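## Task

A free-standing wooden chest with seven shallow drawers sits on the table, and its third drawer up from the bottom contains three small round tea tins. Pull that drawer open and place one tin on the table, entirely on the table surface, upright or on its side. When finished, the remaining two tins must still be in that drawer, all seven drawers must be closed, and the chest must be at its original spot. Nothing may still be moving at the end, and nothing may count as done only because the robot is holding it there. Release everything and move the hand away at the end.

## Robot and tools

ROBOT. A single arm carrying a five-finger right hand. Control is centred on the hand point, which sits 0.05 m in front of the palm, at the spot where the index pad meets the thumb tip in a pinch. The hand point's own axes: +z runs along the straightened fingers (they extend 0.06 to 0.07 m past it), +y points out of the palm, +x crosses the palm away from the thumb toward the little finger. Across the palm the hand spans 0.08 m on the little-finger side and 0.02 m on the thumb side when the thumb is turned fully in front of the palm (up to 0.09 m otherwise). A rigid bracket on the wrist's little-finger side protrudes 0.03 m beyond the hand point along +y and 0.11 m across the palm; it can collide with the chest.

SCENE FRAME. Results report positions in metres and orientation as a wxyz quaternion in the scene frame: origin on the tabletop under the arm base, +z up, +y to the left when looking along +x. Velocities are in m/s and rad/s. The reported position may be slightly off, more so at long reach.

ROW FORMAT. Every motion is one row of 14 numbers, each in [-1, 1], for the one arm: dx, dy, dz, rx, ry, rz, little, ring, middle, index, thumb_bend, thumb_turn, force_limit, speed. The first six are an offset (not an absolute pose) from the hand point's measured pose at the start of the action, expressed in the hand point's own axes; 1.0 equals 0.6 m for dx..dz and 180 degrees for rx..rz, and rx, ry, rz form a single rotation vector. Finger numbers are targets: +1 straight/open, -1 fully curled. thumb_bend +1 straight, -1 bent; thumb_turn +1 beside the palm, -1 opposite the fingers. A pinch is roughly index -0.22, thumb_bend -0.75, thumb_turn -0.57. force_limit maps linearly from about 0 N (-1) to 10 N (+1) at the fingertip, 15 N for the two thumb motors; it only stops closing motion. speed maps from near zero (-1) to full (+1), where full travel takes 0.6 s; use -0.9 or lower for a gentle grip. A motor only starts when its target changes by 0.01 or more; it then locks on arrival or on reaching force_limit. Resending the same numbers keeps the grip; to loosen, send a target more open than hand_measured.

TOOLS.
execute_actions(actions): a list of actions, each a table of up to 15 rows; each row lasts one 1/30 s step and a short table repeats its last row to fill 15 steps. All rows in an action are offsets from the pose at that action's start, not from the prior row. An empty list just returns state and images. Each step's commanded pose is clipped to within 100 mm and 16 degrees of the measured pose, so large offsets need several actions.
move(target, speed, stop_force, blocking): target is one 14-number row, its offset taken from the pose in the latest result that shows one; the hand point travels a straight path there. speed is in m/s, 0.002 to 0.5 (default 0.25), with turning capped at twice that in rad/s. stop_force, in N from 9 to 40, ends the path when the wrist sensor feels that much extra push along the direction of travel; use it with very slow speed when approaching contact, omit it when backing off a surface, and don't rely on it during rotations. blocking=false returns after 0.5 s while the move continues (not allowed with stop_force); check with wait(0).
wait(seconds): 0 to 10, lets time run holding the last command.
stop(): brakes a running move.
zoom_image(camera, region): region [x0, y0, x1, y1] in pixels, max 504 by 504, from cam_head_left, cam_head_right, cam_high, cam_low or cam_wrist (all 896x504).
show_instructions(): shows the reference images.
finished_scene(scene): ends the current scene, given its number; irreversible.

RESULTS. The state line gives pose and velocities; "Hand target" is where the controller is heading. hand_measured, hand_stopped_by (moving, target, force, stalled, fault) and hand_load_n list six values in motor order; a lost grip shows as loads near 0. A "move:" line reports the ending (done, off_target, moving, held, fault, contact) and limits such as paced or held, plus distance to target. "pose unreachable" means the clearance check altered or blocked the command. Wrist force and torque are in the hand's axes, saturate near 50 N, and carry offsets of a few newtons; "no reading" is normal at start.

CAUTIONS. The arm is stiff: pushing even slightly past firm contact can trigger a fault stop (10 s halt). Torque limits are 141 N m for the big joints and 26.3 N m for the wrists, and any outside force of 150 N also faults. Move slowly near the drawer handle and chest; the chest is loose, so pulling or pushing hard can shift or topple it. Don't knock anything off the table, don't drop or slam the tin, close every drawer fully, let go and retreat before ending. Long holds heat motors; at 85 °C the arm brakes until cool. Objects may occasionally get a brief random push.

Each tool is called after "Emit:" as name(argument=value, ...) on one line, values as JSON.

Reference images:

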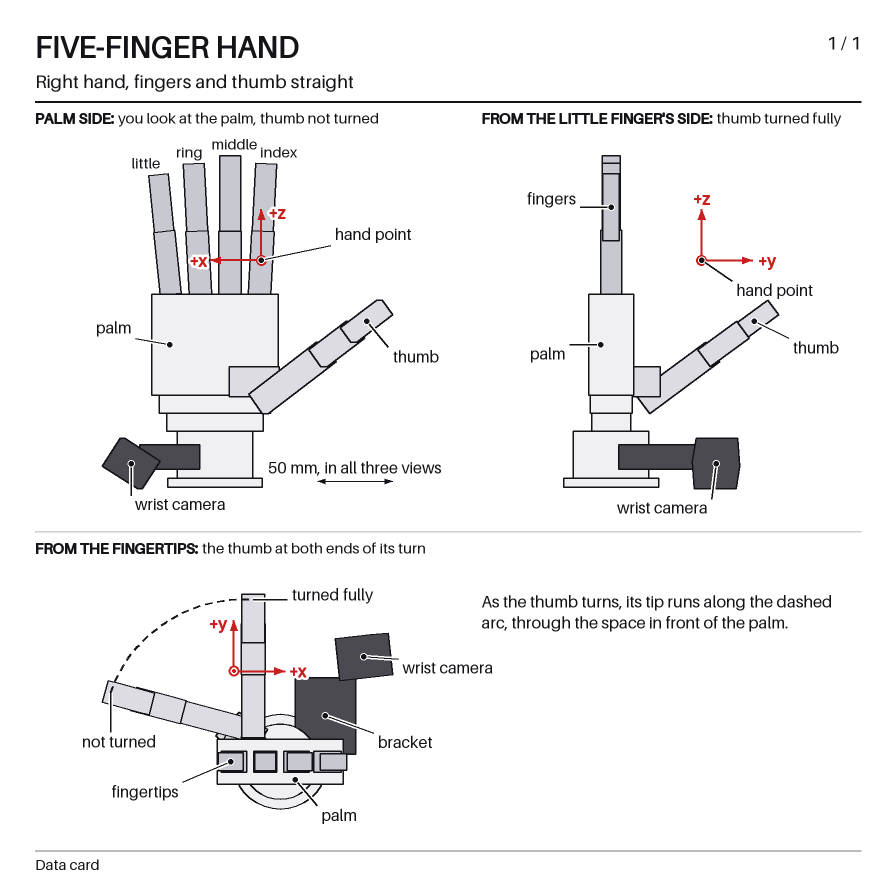

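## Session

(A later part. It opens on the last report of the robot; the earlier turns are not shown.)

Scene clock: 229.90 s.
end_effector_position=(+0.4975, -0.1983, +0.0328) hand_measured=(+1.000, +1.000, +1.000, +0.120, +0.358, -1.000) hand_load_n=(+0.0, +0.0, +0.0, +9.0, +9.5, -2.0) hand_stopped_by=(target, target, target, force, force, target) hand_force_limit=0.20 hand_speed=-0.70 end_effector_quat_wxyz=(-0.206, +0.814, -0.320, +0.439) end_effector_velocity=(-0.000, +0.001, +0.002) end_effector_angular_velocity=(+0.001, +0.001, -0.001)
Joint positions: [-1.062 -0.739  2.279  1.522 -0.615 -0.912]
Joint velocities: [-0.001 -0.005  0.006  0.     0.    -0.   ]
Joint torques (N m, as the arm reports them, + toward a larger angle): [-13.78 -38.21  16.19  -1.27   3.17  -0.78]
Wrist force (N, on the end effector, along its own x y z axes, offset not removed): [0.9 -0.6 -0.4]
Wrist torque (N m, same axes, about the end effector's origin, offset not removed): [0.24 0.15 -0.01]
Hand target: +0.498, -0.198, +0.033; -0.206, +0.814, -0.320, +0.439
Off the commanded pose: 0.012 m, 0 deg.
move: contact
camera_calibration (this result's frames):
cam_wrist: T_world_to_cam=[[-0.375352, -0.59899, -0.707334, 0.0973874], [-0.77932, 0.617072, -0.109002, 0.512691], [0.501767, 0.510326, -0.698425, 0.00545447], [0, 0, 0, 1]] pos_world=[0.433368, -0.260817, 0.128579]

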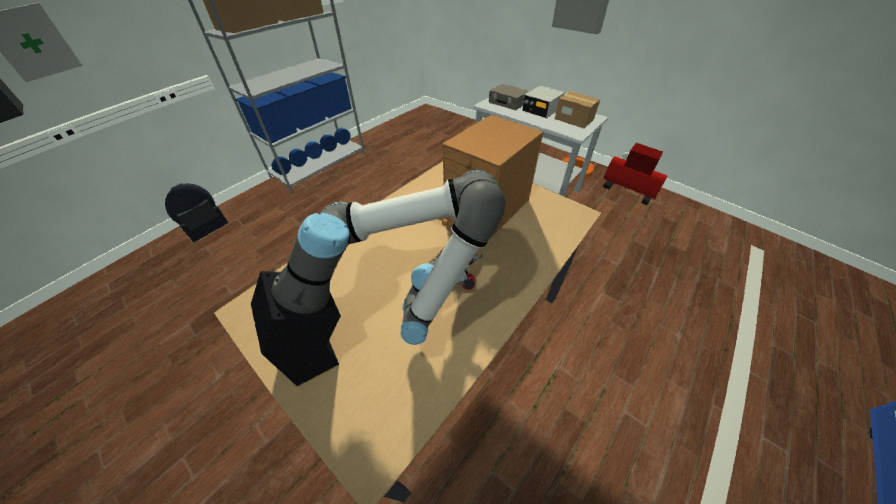

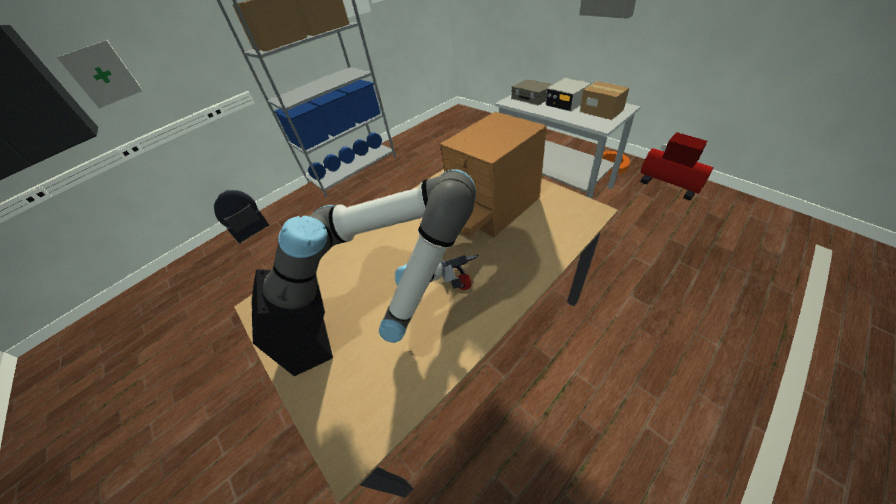

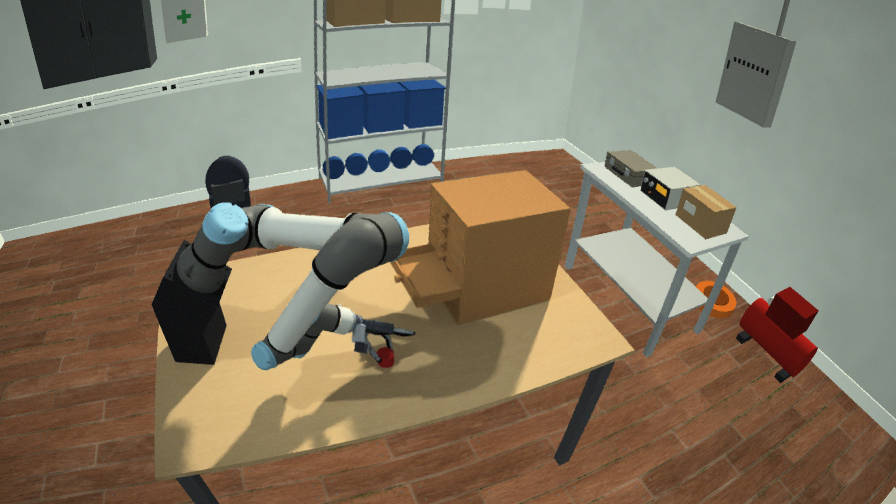

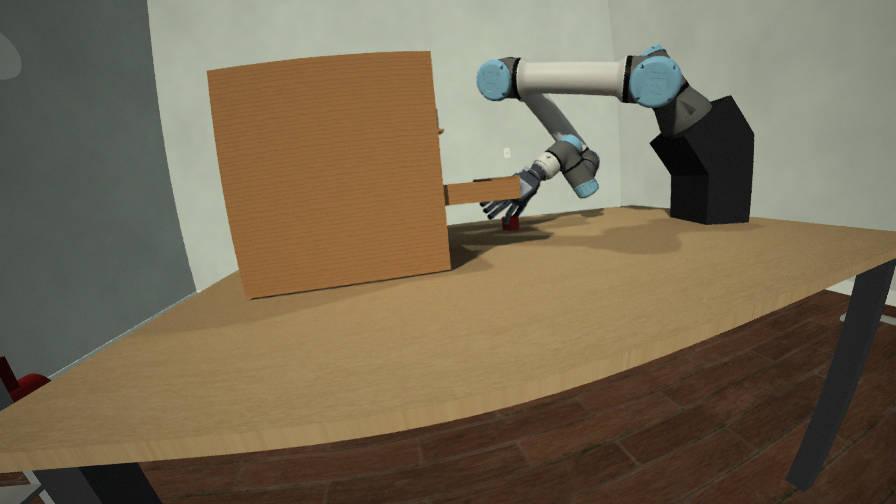

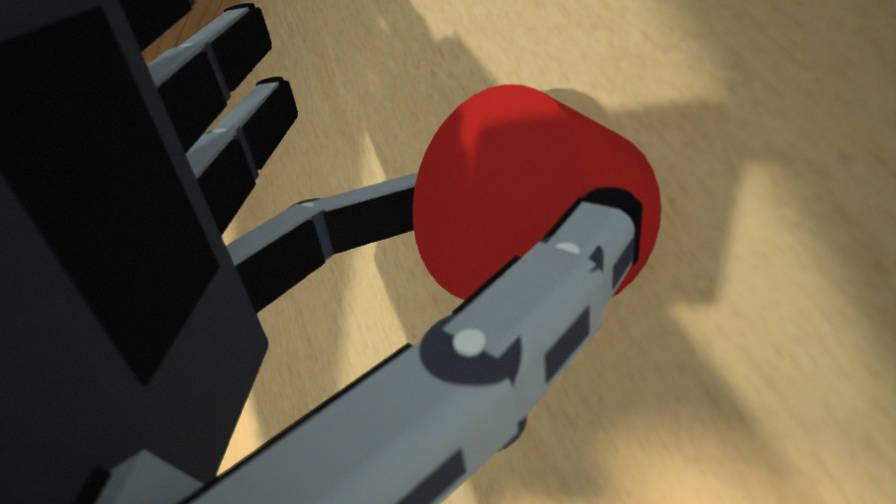

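Emit:
execute_actions(actions=[[[0,0,0,0,0,0,1,1,1,0.22,0.8,-1,0.2,-0.3]],[[0,0,0,0,0,0,1,1,1,0.22,0.8,-1,0.2,-0.3]]])

Emit:
move(target=[0.097,-0.103,-0.088,0,0,0,1,1,1,0.3,1,-1,0.2,0], speed=0.06)

Scene clock: 232.70 s.
end_effector_position=(+0.4975, -0.1983, +0.0328) hand_measured=(+1.000, +1.000, +1.000, +0.220, +0.800, -1.000) hand_load_n=(+0.0, +0.0, +0.0, +0.0, +0.0, +0.0) hand_stopped_by=(target, target, target, target, target, target) hand_force_limit=0.20 hand_speed=-0.30 end_effector_quat_wxyz=(-0.206, +0.814, -0.320, +0.439) end_effector_velocity=(-0.000, -0.001, +0.000) end_effector_angular_velocity=(-0.001, +0.000, -0.001)
Joint positions: [-1.062 -0.739  2.279  1.522 -0.615 -0.912]
Joint velocities: [-0.001 -0.    -0.     0.    -0.    -0.   ]
Joint torques (N m, as the arm reports them, + toward a larger angle): [  5.31 -28.13   2.58  -2.6   -2.68  -0.47]
Wrist force (N, on the end effector, along its own x y z axes, offset not removed): [-2.5 1.3 1.0]
Wrist torque (N m, same axes, about the end effector's origin, offset not removed): [0.18 0.44 -0.05]
Hand target: +0.498, -0.198, +0.033; -0.206, +0.814, -0.320, +0.439
Off the commanded pose: 0.000 m, 0 deg.
camera_calibration (this result's frames):
cam_wrist: T_world_to_cam=[[-0.375385, -0.598964, -0.707339, 0.0974073], [-0.779292, 0.61711, -0.108989, 0.512701], [0.501787, 0.510311, -0.698422, 0.00546439], [0, 0, 0, 1]] pos_world=[0.433367, -0.260838, 0.128595]

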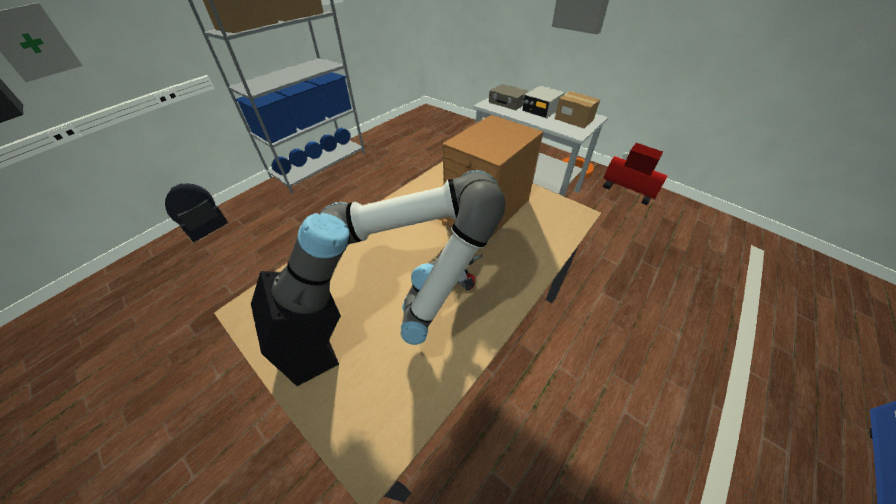

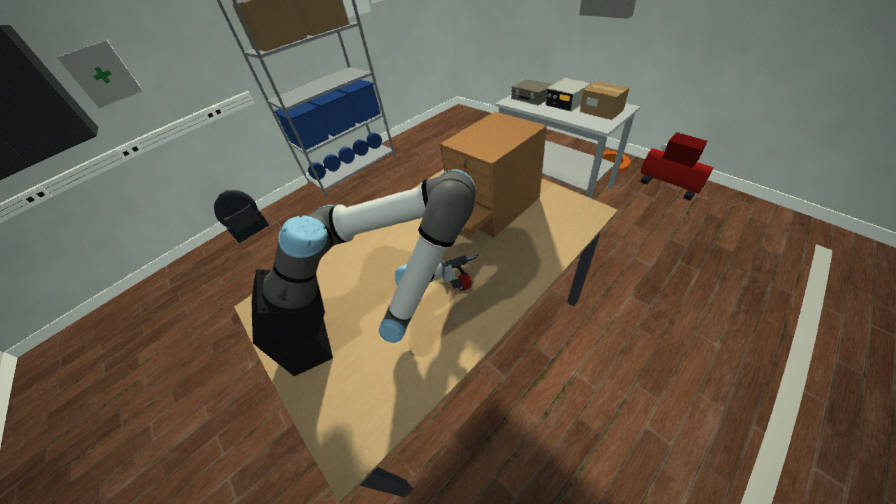

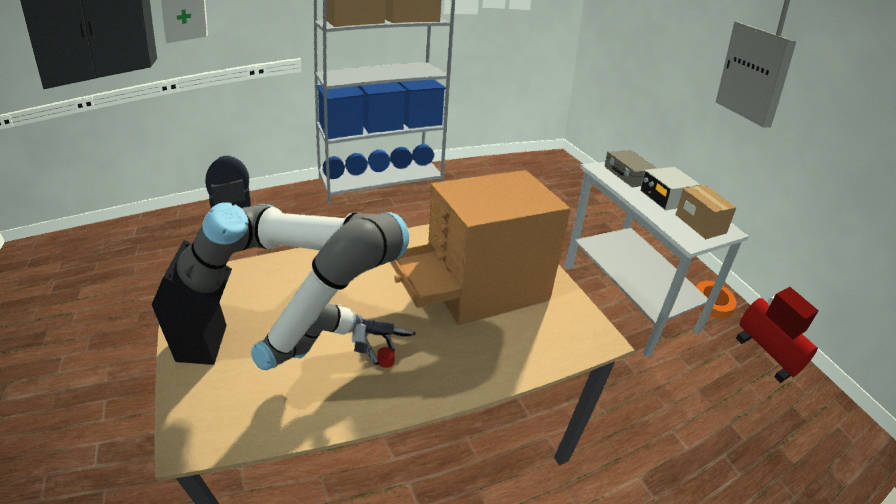

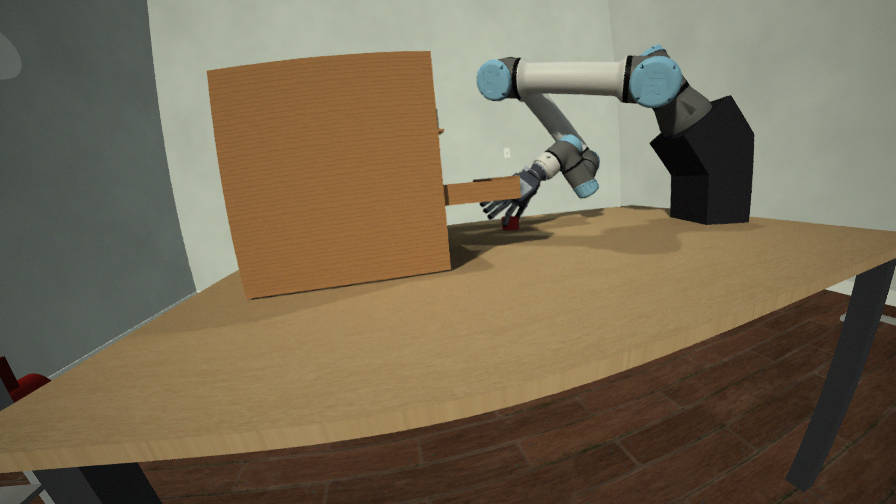

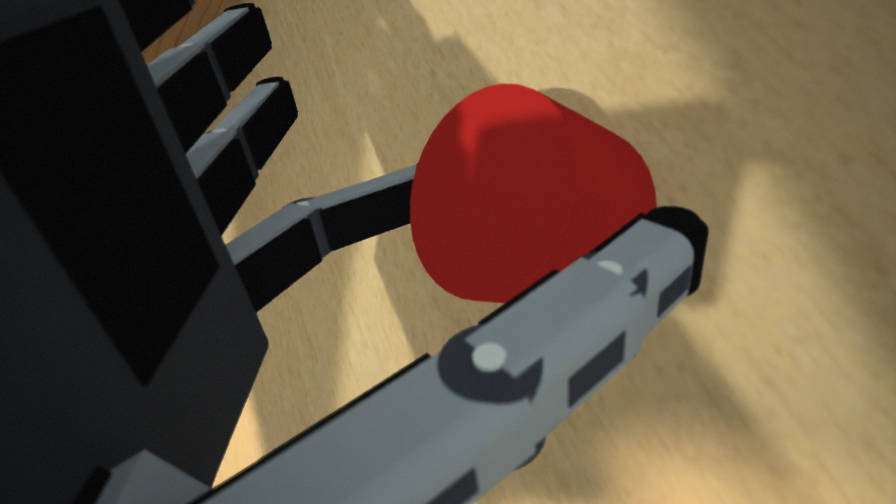

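Scene clock: 234.83 s.
end_effector_position=(+0.4977, -0.1985, +0.1326) hand_measured=(+1.000, +1.000, +1.000, +0.300, +1.000, -1.000) hand_load_n=(+0.0, +0.0, +0.0, +0.0, +0.0, +0.0) hand_stopped_by=(target, target, target, target, target, target) hand_force_limit=0.20 hand_speed=0.00 end_effector_quat_wxyz=(-0.206, +0.813, -0.320, +0.439) end_effector_velocity=(-0.000, -0.001, +0.003) end_effector_angular_velocity=(-0.001, +0.000, +0.000)
Joint positions: [-1.197 -1.029  2.482  1.588 -0.48  -0.889]
Joint velocities: [-0.006 -0.009  0.005  0.004  0.005 -0.001]
Joint torques (N m, as the arm reports them, + toward a larger angle): [-13.67 -34.08  14.5   -0.37   3.02   1.29]
Wrist force (N, on the end effector, along its own x y z axes, offset not removed): [-2.5 0.4 0.1]
Wrist torque (N m, same axes, about the end effector's origin, offset not removed): [0.14 0.37 -0.07]
Hand target: +0.498, -0.199, +0.133; -0.206, +0.814, -0.320, +0.439
Off the commanded pose: 0.000 m, 0 deg.
move: done
camera_calibration (this result's frames):
cam_wrist: T_world_to_cam=[[-0.37533, -0.59895, -0.70738, 0.167918], [-0.77923, 0.617167, -0.109111, 0.52382], [0.501924, 0.510259, -0.698361, 0.0750384], [0, 0, 0, 1]] pos_world=[0.433538, -0.260999, 0.228341]

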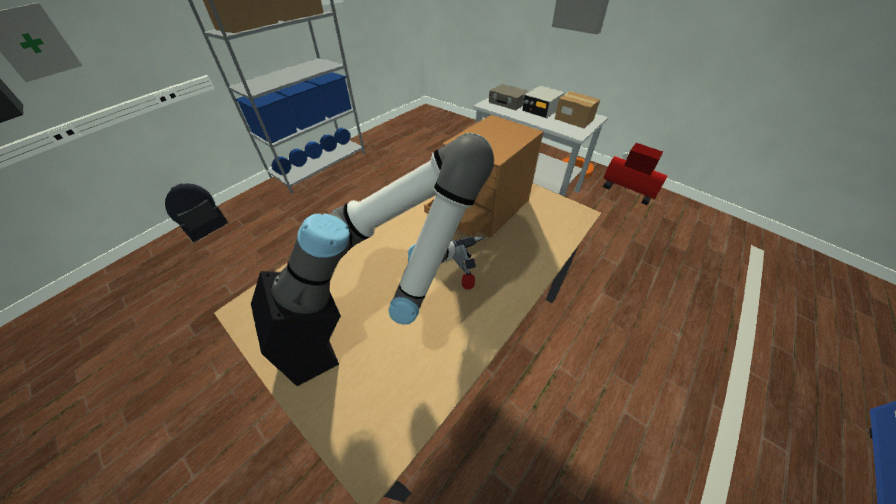

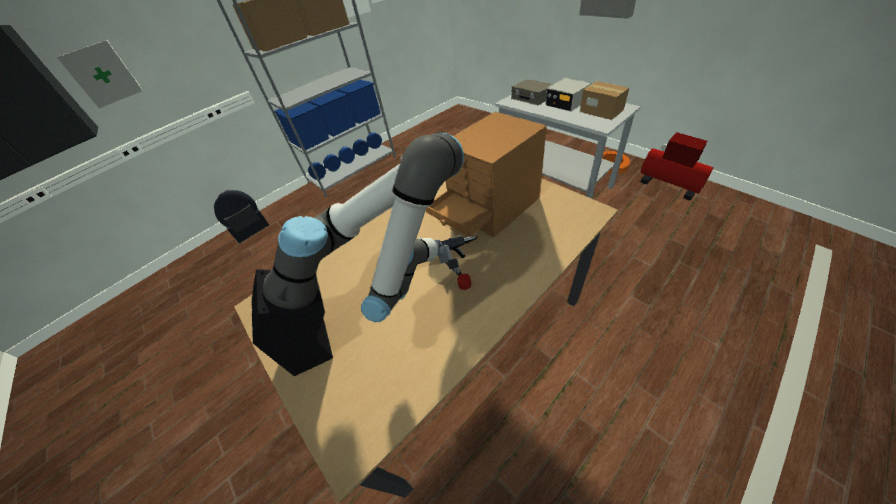

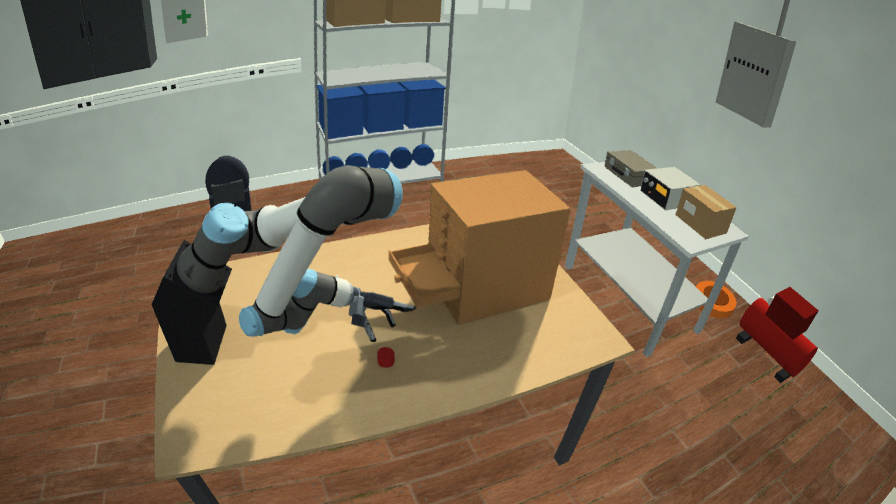

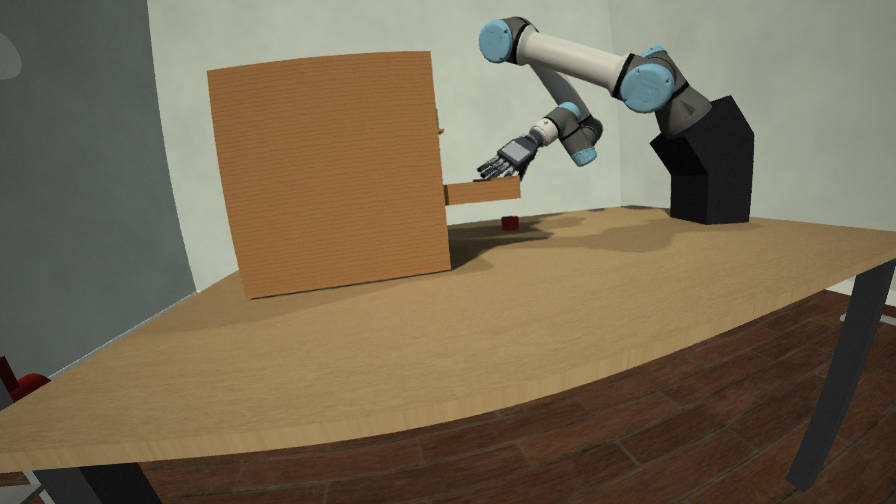

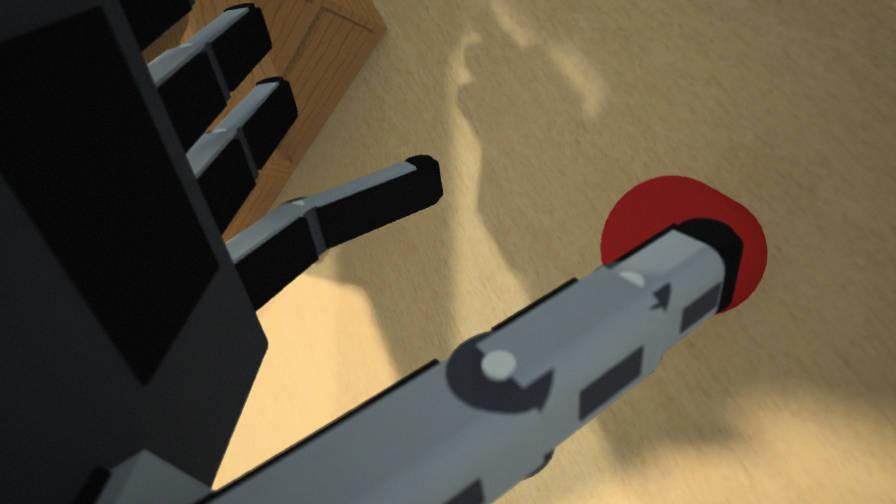

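Emit:
move(target=[-0.277,-0.239,0.002,0.004,0.021,0.25,1,1,1,1,0,1,0.2,0.5], speed=0.12)

Scene clock: 244.33 s.
end_effector_position=(+0.4797, +0.0201, +0.1236) hand_measured=(+1.000, +1.000, +1.000, +1.000, +0.000, +1.000) hand_load_n=(+0.0, +0.0, +0.0, +0.0, +0.0, +0.0) hand_stopped_by=(target, target, target, target, target, target) hand_force_limit=0.20 hand_speed=0.50 end_effector_quat_wxyz=(-0.353, +0.614, -0.611, +0.355) end_effector_velocity=(-0.000, +0.002, -0.000) end_effector_angular_velocity=(+0.005, +0.000, -0.009)
Joint positions: [-0.673 -0.749  2.591  1.193 -1.051 -0.137]
Joint velocities: [ 0.01   0.004 -0.002 -0.002 -0.015  0.008]
Joint torques (N m, as the arm reports them, + toward a larger angle): [ 15.94 -21.74   6.96  -3.48  -2.69   1.22]
Wrist force (N, on the end effector, along its own x y z axes, offset not removed): [-1.2 1.6 -0.3]
Wrist torque (N m, same axes, about the end effector's origin, offset not removed): [0.31 0.28 0.04]
Hand target: +0.480, +0.020, +0.124; -0.353, +0.613, -0.611, +0.355
Off the commanded pose: 0.000 m, 0 deg.
move: done
camera_calibration (this result's frames):
cam_wrist: T_world_to_cam=[[-0.472711, 0.139956, -0.870033, 0.337714], [-0.442268, 0.816278, 0.371604, 0.148776], [0.762196, 0.560449, -0.323965, -0.205855], [0, 0, 0, 1]] pos_world=[0.382342, -0.0533366, 0.171847]

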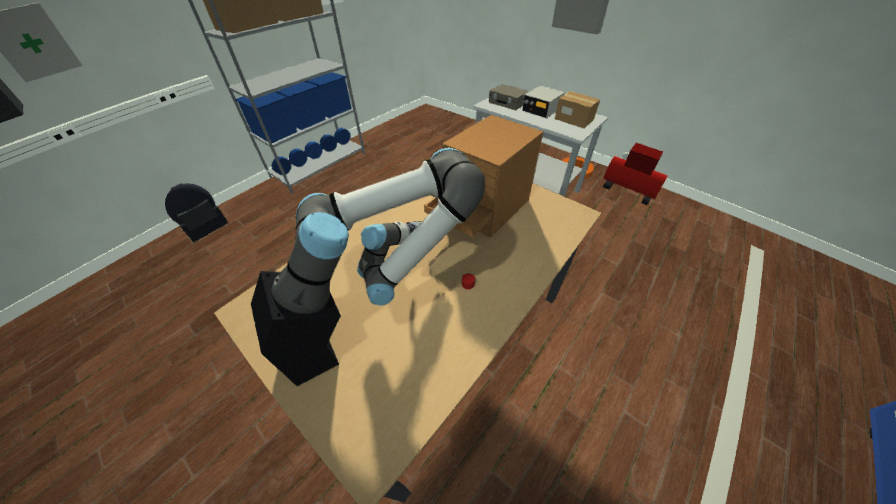

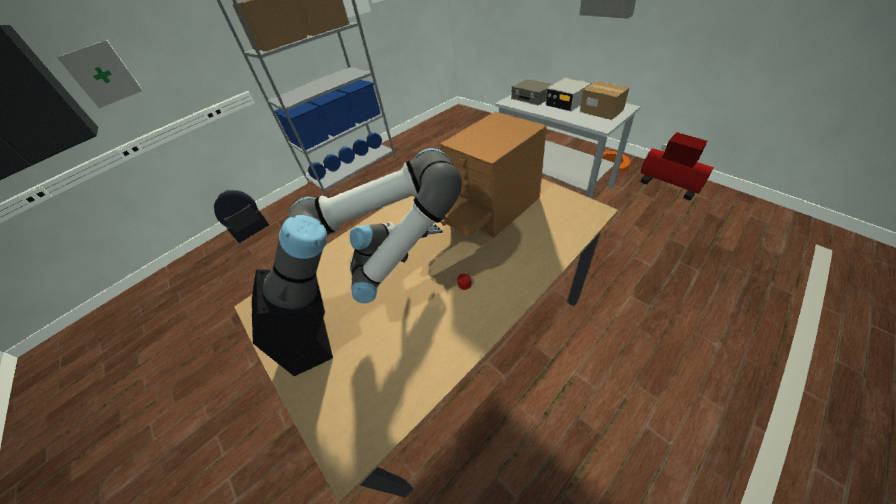

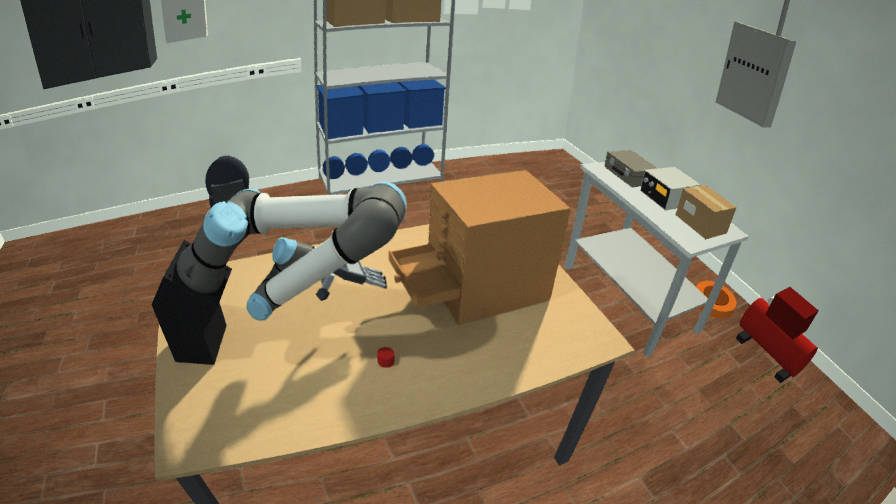

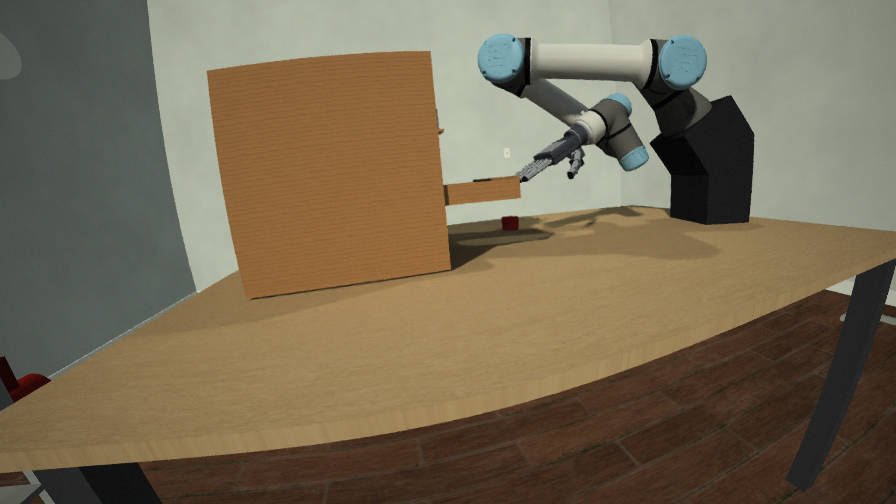

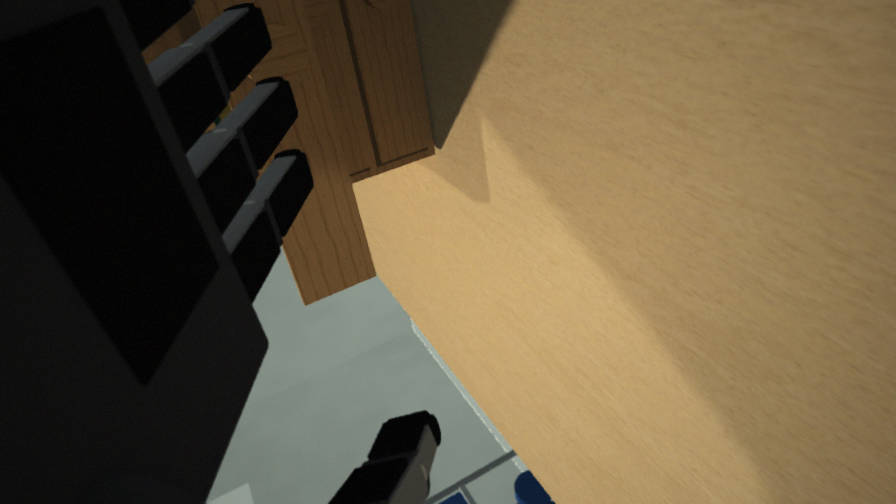

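Emit:
execute_actions(actions=[])

Scene clock: 247.97 s.
end_effector_position=(+0.4797, +0.0204, +0.1236) hand_measured=(+1.000, +1.000, +1.000, +1.000, +0.000, +1.000) hand_load_n=(+0.0, +0.0, +0.0, +0.0, +0.0, +0.0) hand_stopped_by=(target, target, target, target, target, target) hand_force_limit=0.20 hand_speed=0.50 end_effector_quat_wxyz=(-0.353, +0.613, -0.611, +0.355) end_effector_velocity=(-0.000, +0.000, +0.000) end_effector_angular_velocity=(+0.001, +0.000, +0.000)
Joint positions: [-0.671 -0.748  2.591  1.193 -1.053 -0.136]
Joint velocities: [ 0.001  0.     0.    -0.    -0.     0.   ]
Joint torques (N m, as the arm reports them, + toward a larger angle): [ 15.73 -22.65   7.04  -3.58  -2.97   1.33]
Wrist force (N, on the end effector, along its own x y z axes, offset not removed): [-1.7 0.5 2.2]
Wrist torque (N m, same axes, about the end effector's origin, offset not removed): [-0.04 0.22 0.02]
Hand target: +0.480, +0.020, +0.124; -0.353, +0.613, -0.611, +0.355
Off the commanded pose: 0.000 m, 0 deg.
camera_calibration (this result's frames):
cam_wrist: T_world_to_cam=[[-0.472519, 0.140904, -0.869984, 0.337524], [-0.441612, 0.816415, 0.372083, 0.148179], [0.762696, 0.560011, -0.323546, -0.206314], [0, 0, 0, 1]] pos_world=[0.382279, -0.0529962, 0.171754]

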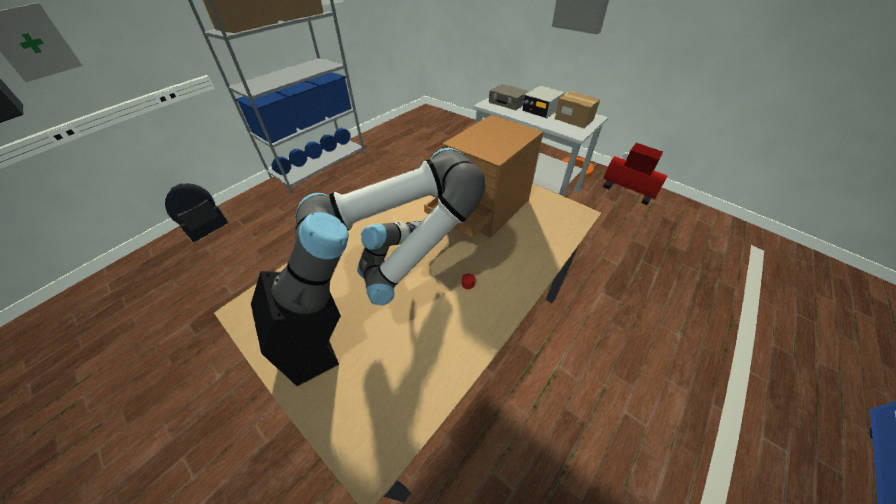

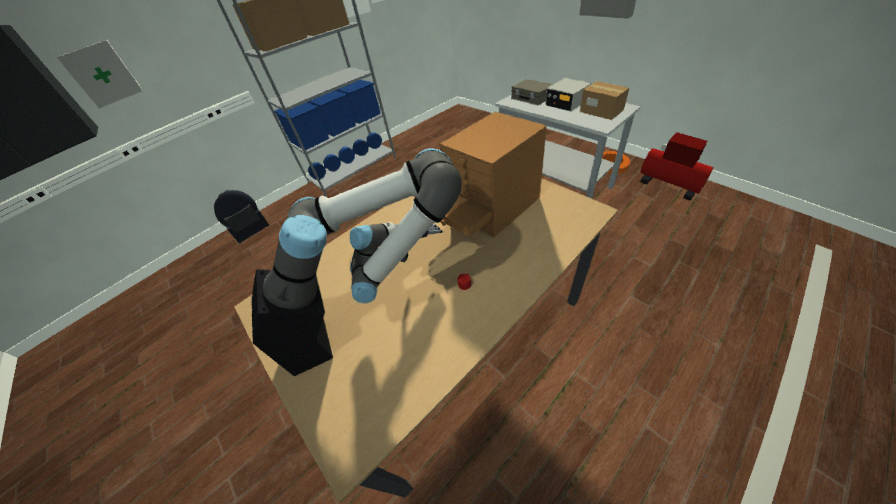

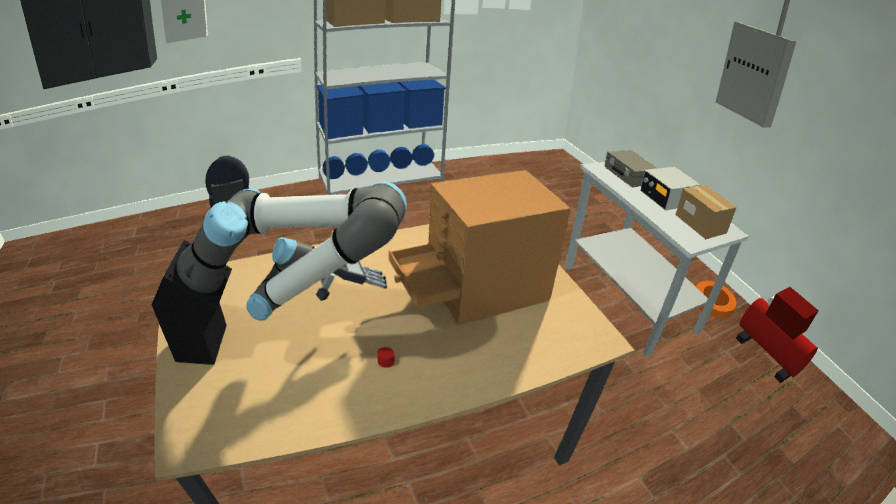

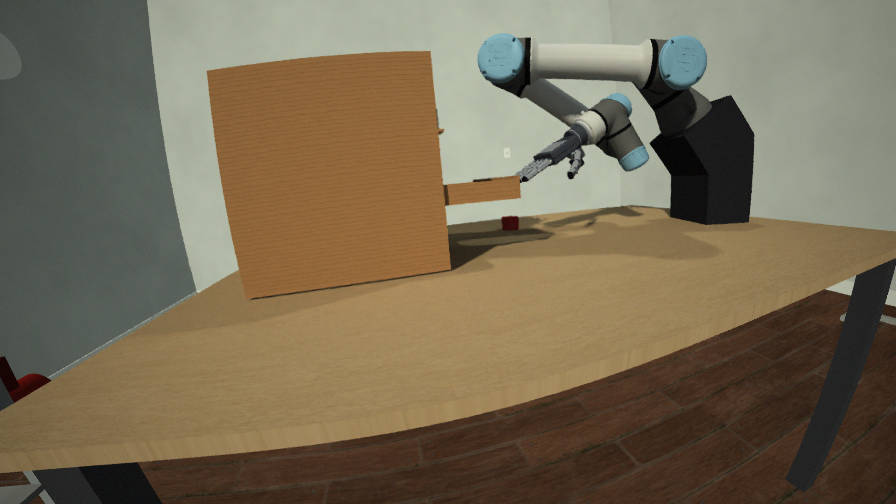

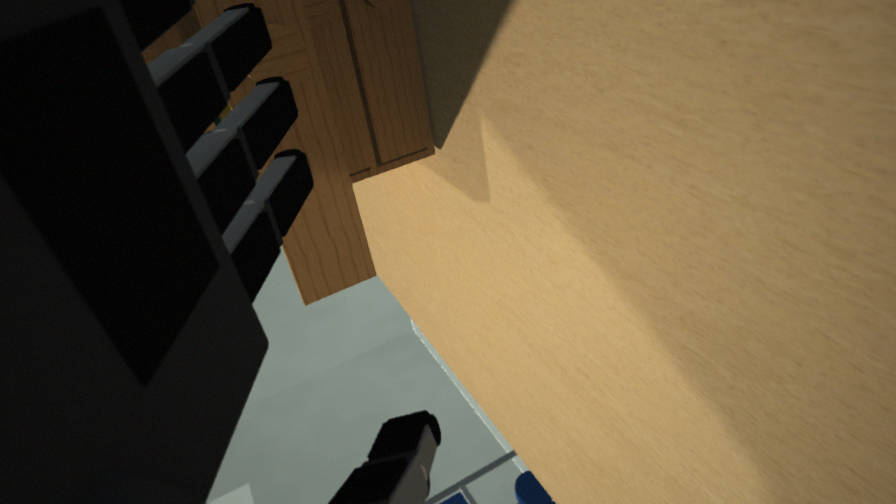

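Emit:
move(target=[0,0.154,-0.065,0,0,0,1,1,1,1,0,1,0.2,0.5], speed=0.02, stop_force=12)

Scene clock: 255.97 s.
end_effector_position=(+0.3998, +0.0203, +0.0632) hand_measured=(+1.000, +1.000, +1.000, +1.000, +0.000, +1.000) hand_load_n=(+0.0, +0.0, +0.0, +0.0, +0.0, +0.0) hand_stopped_by=(target, target, target, target, target, target) hand_force_limit=0.20 hand_speed=0.50 end_effector_quat_wxyz=(-0.353, +0.613, -0.611, +0.355) end_effector_velocity=(-0.002, -0.000, -0.001) end_effector_angular_velocity=(-0.001, -0.002, +0.000)
Joint positions: [-0.851 -0.312  2.53   0.804 -0.874 -0.112]
Joint velocities: [-0.007  0.01  -0.003 -0.01   0.007  0.001]
Joint torques (N m, as the arm reports them, + toward a larger angle): [ -8.62 -17.65   9.67  -3.4    2.81   1.05]
Wrist force (N, on the end effector, along its own x y z axes, offset not removed): [-3.2 1.1 0.2]
Wrist torque (N m, same axes, about the end effector's origin, offset not removed): [0.23 0.56 -0.15]
Hand target: +0.400, +0.020, +0.063; -0.353, +0.613, -0.611, +0.355
Off the commanded pose: 0.000 m, 0 deg.
move: done
camera_calibration (this result's frames):
cam_wrist: T_world_to_cam=[[-0.472548, 0.140926, -0.869964, 0.247218], [-0.441536, 0.816452, 0.372092, 0.135426], [0.762721, 0.559952, -0.323589, -0.164879], [0, 0, 0, 1]] pos_world=[0.302375, -0.0530842, 0.111326]

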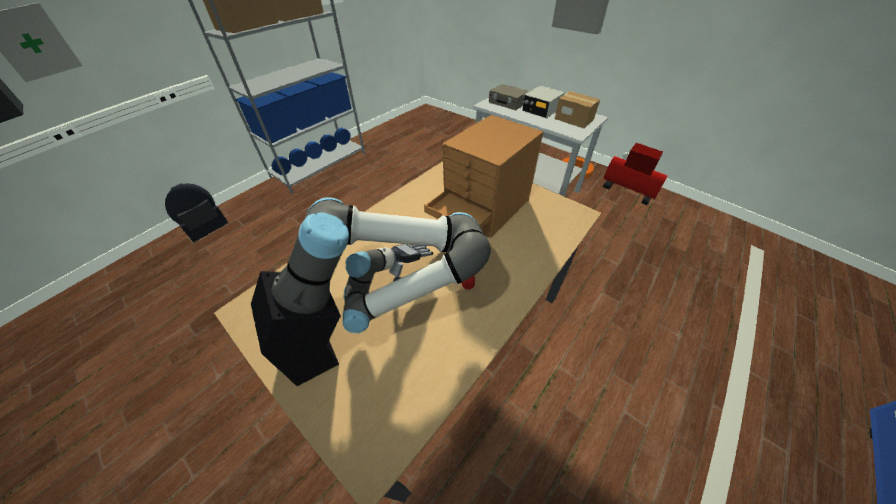

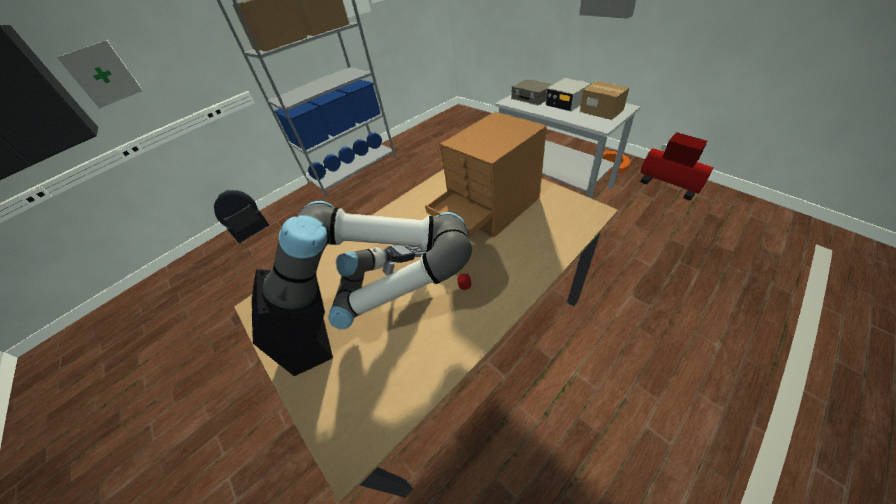

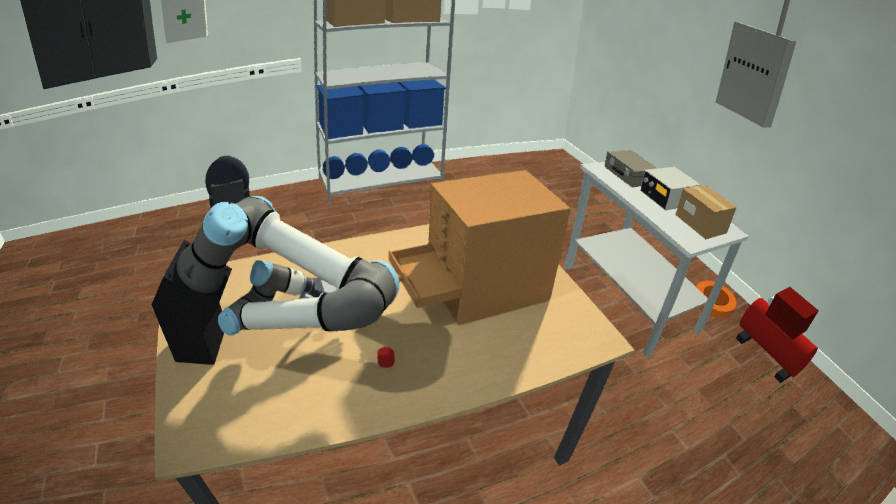

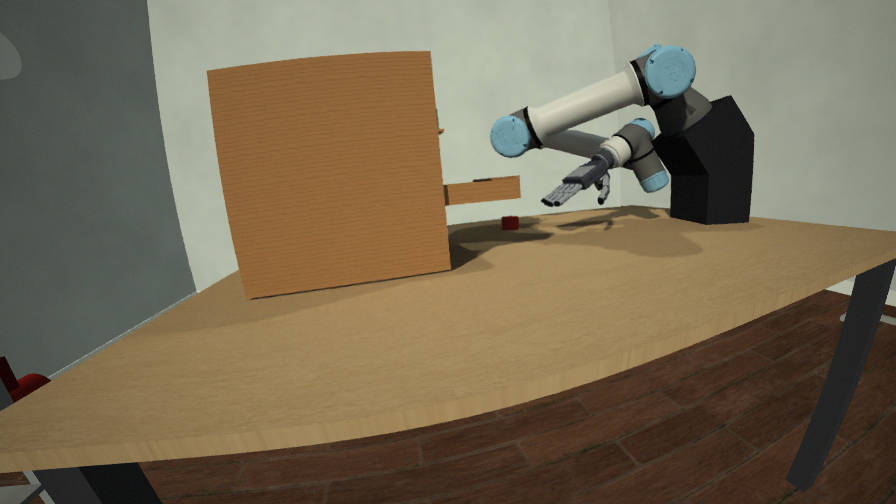

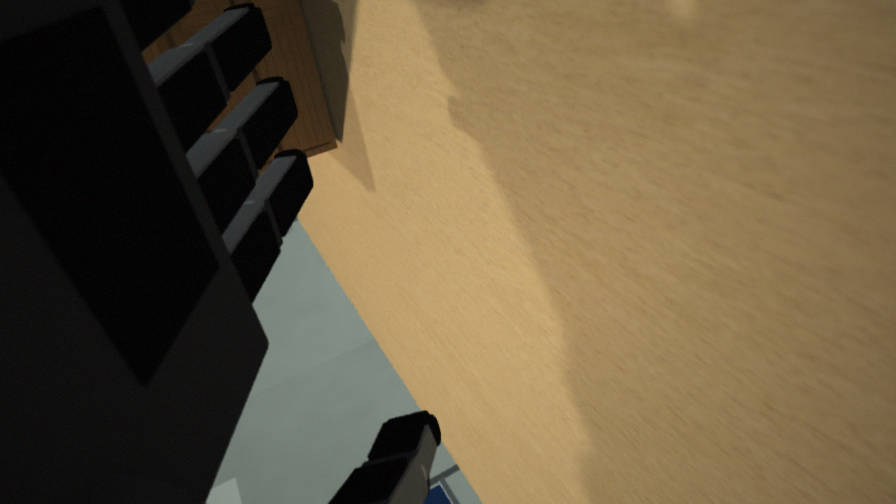

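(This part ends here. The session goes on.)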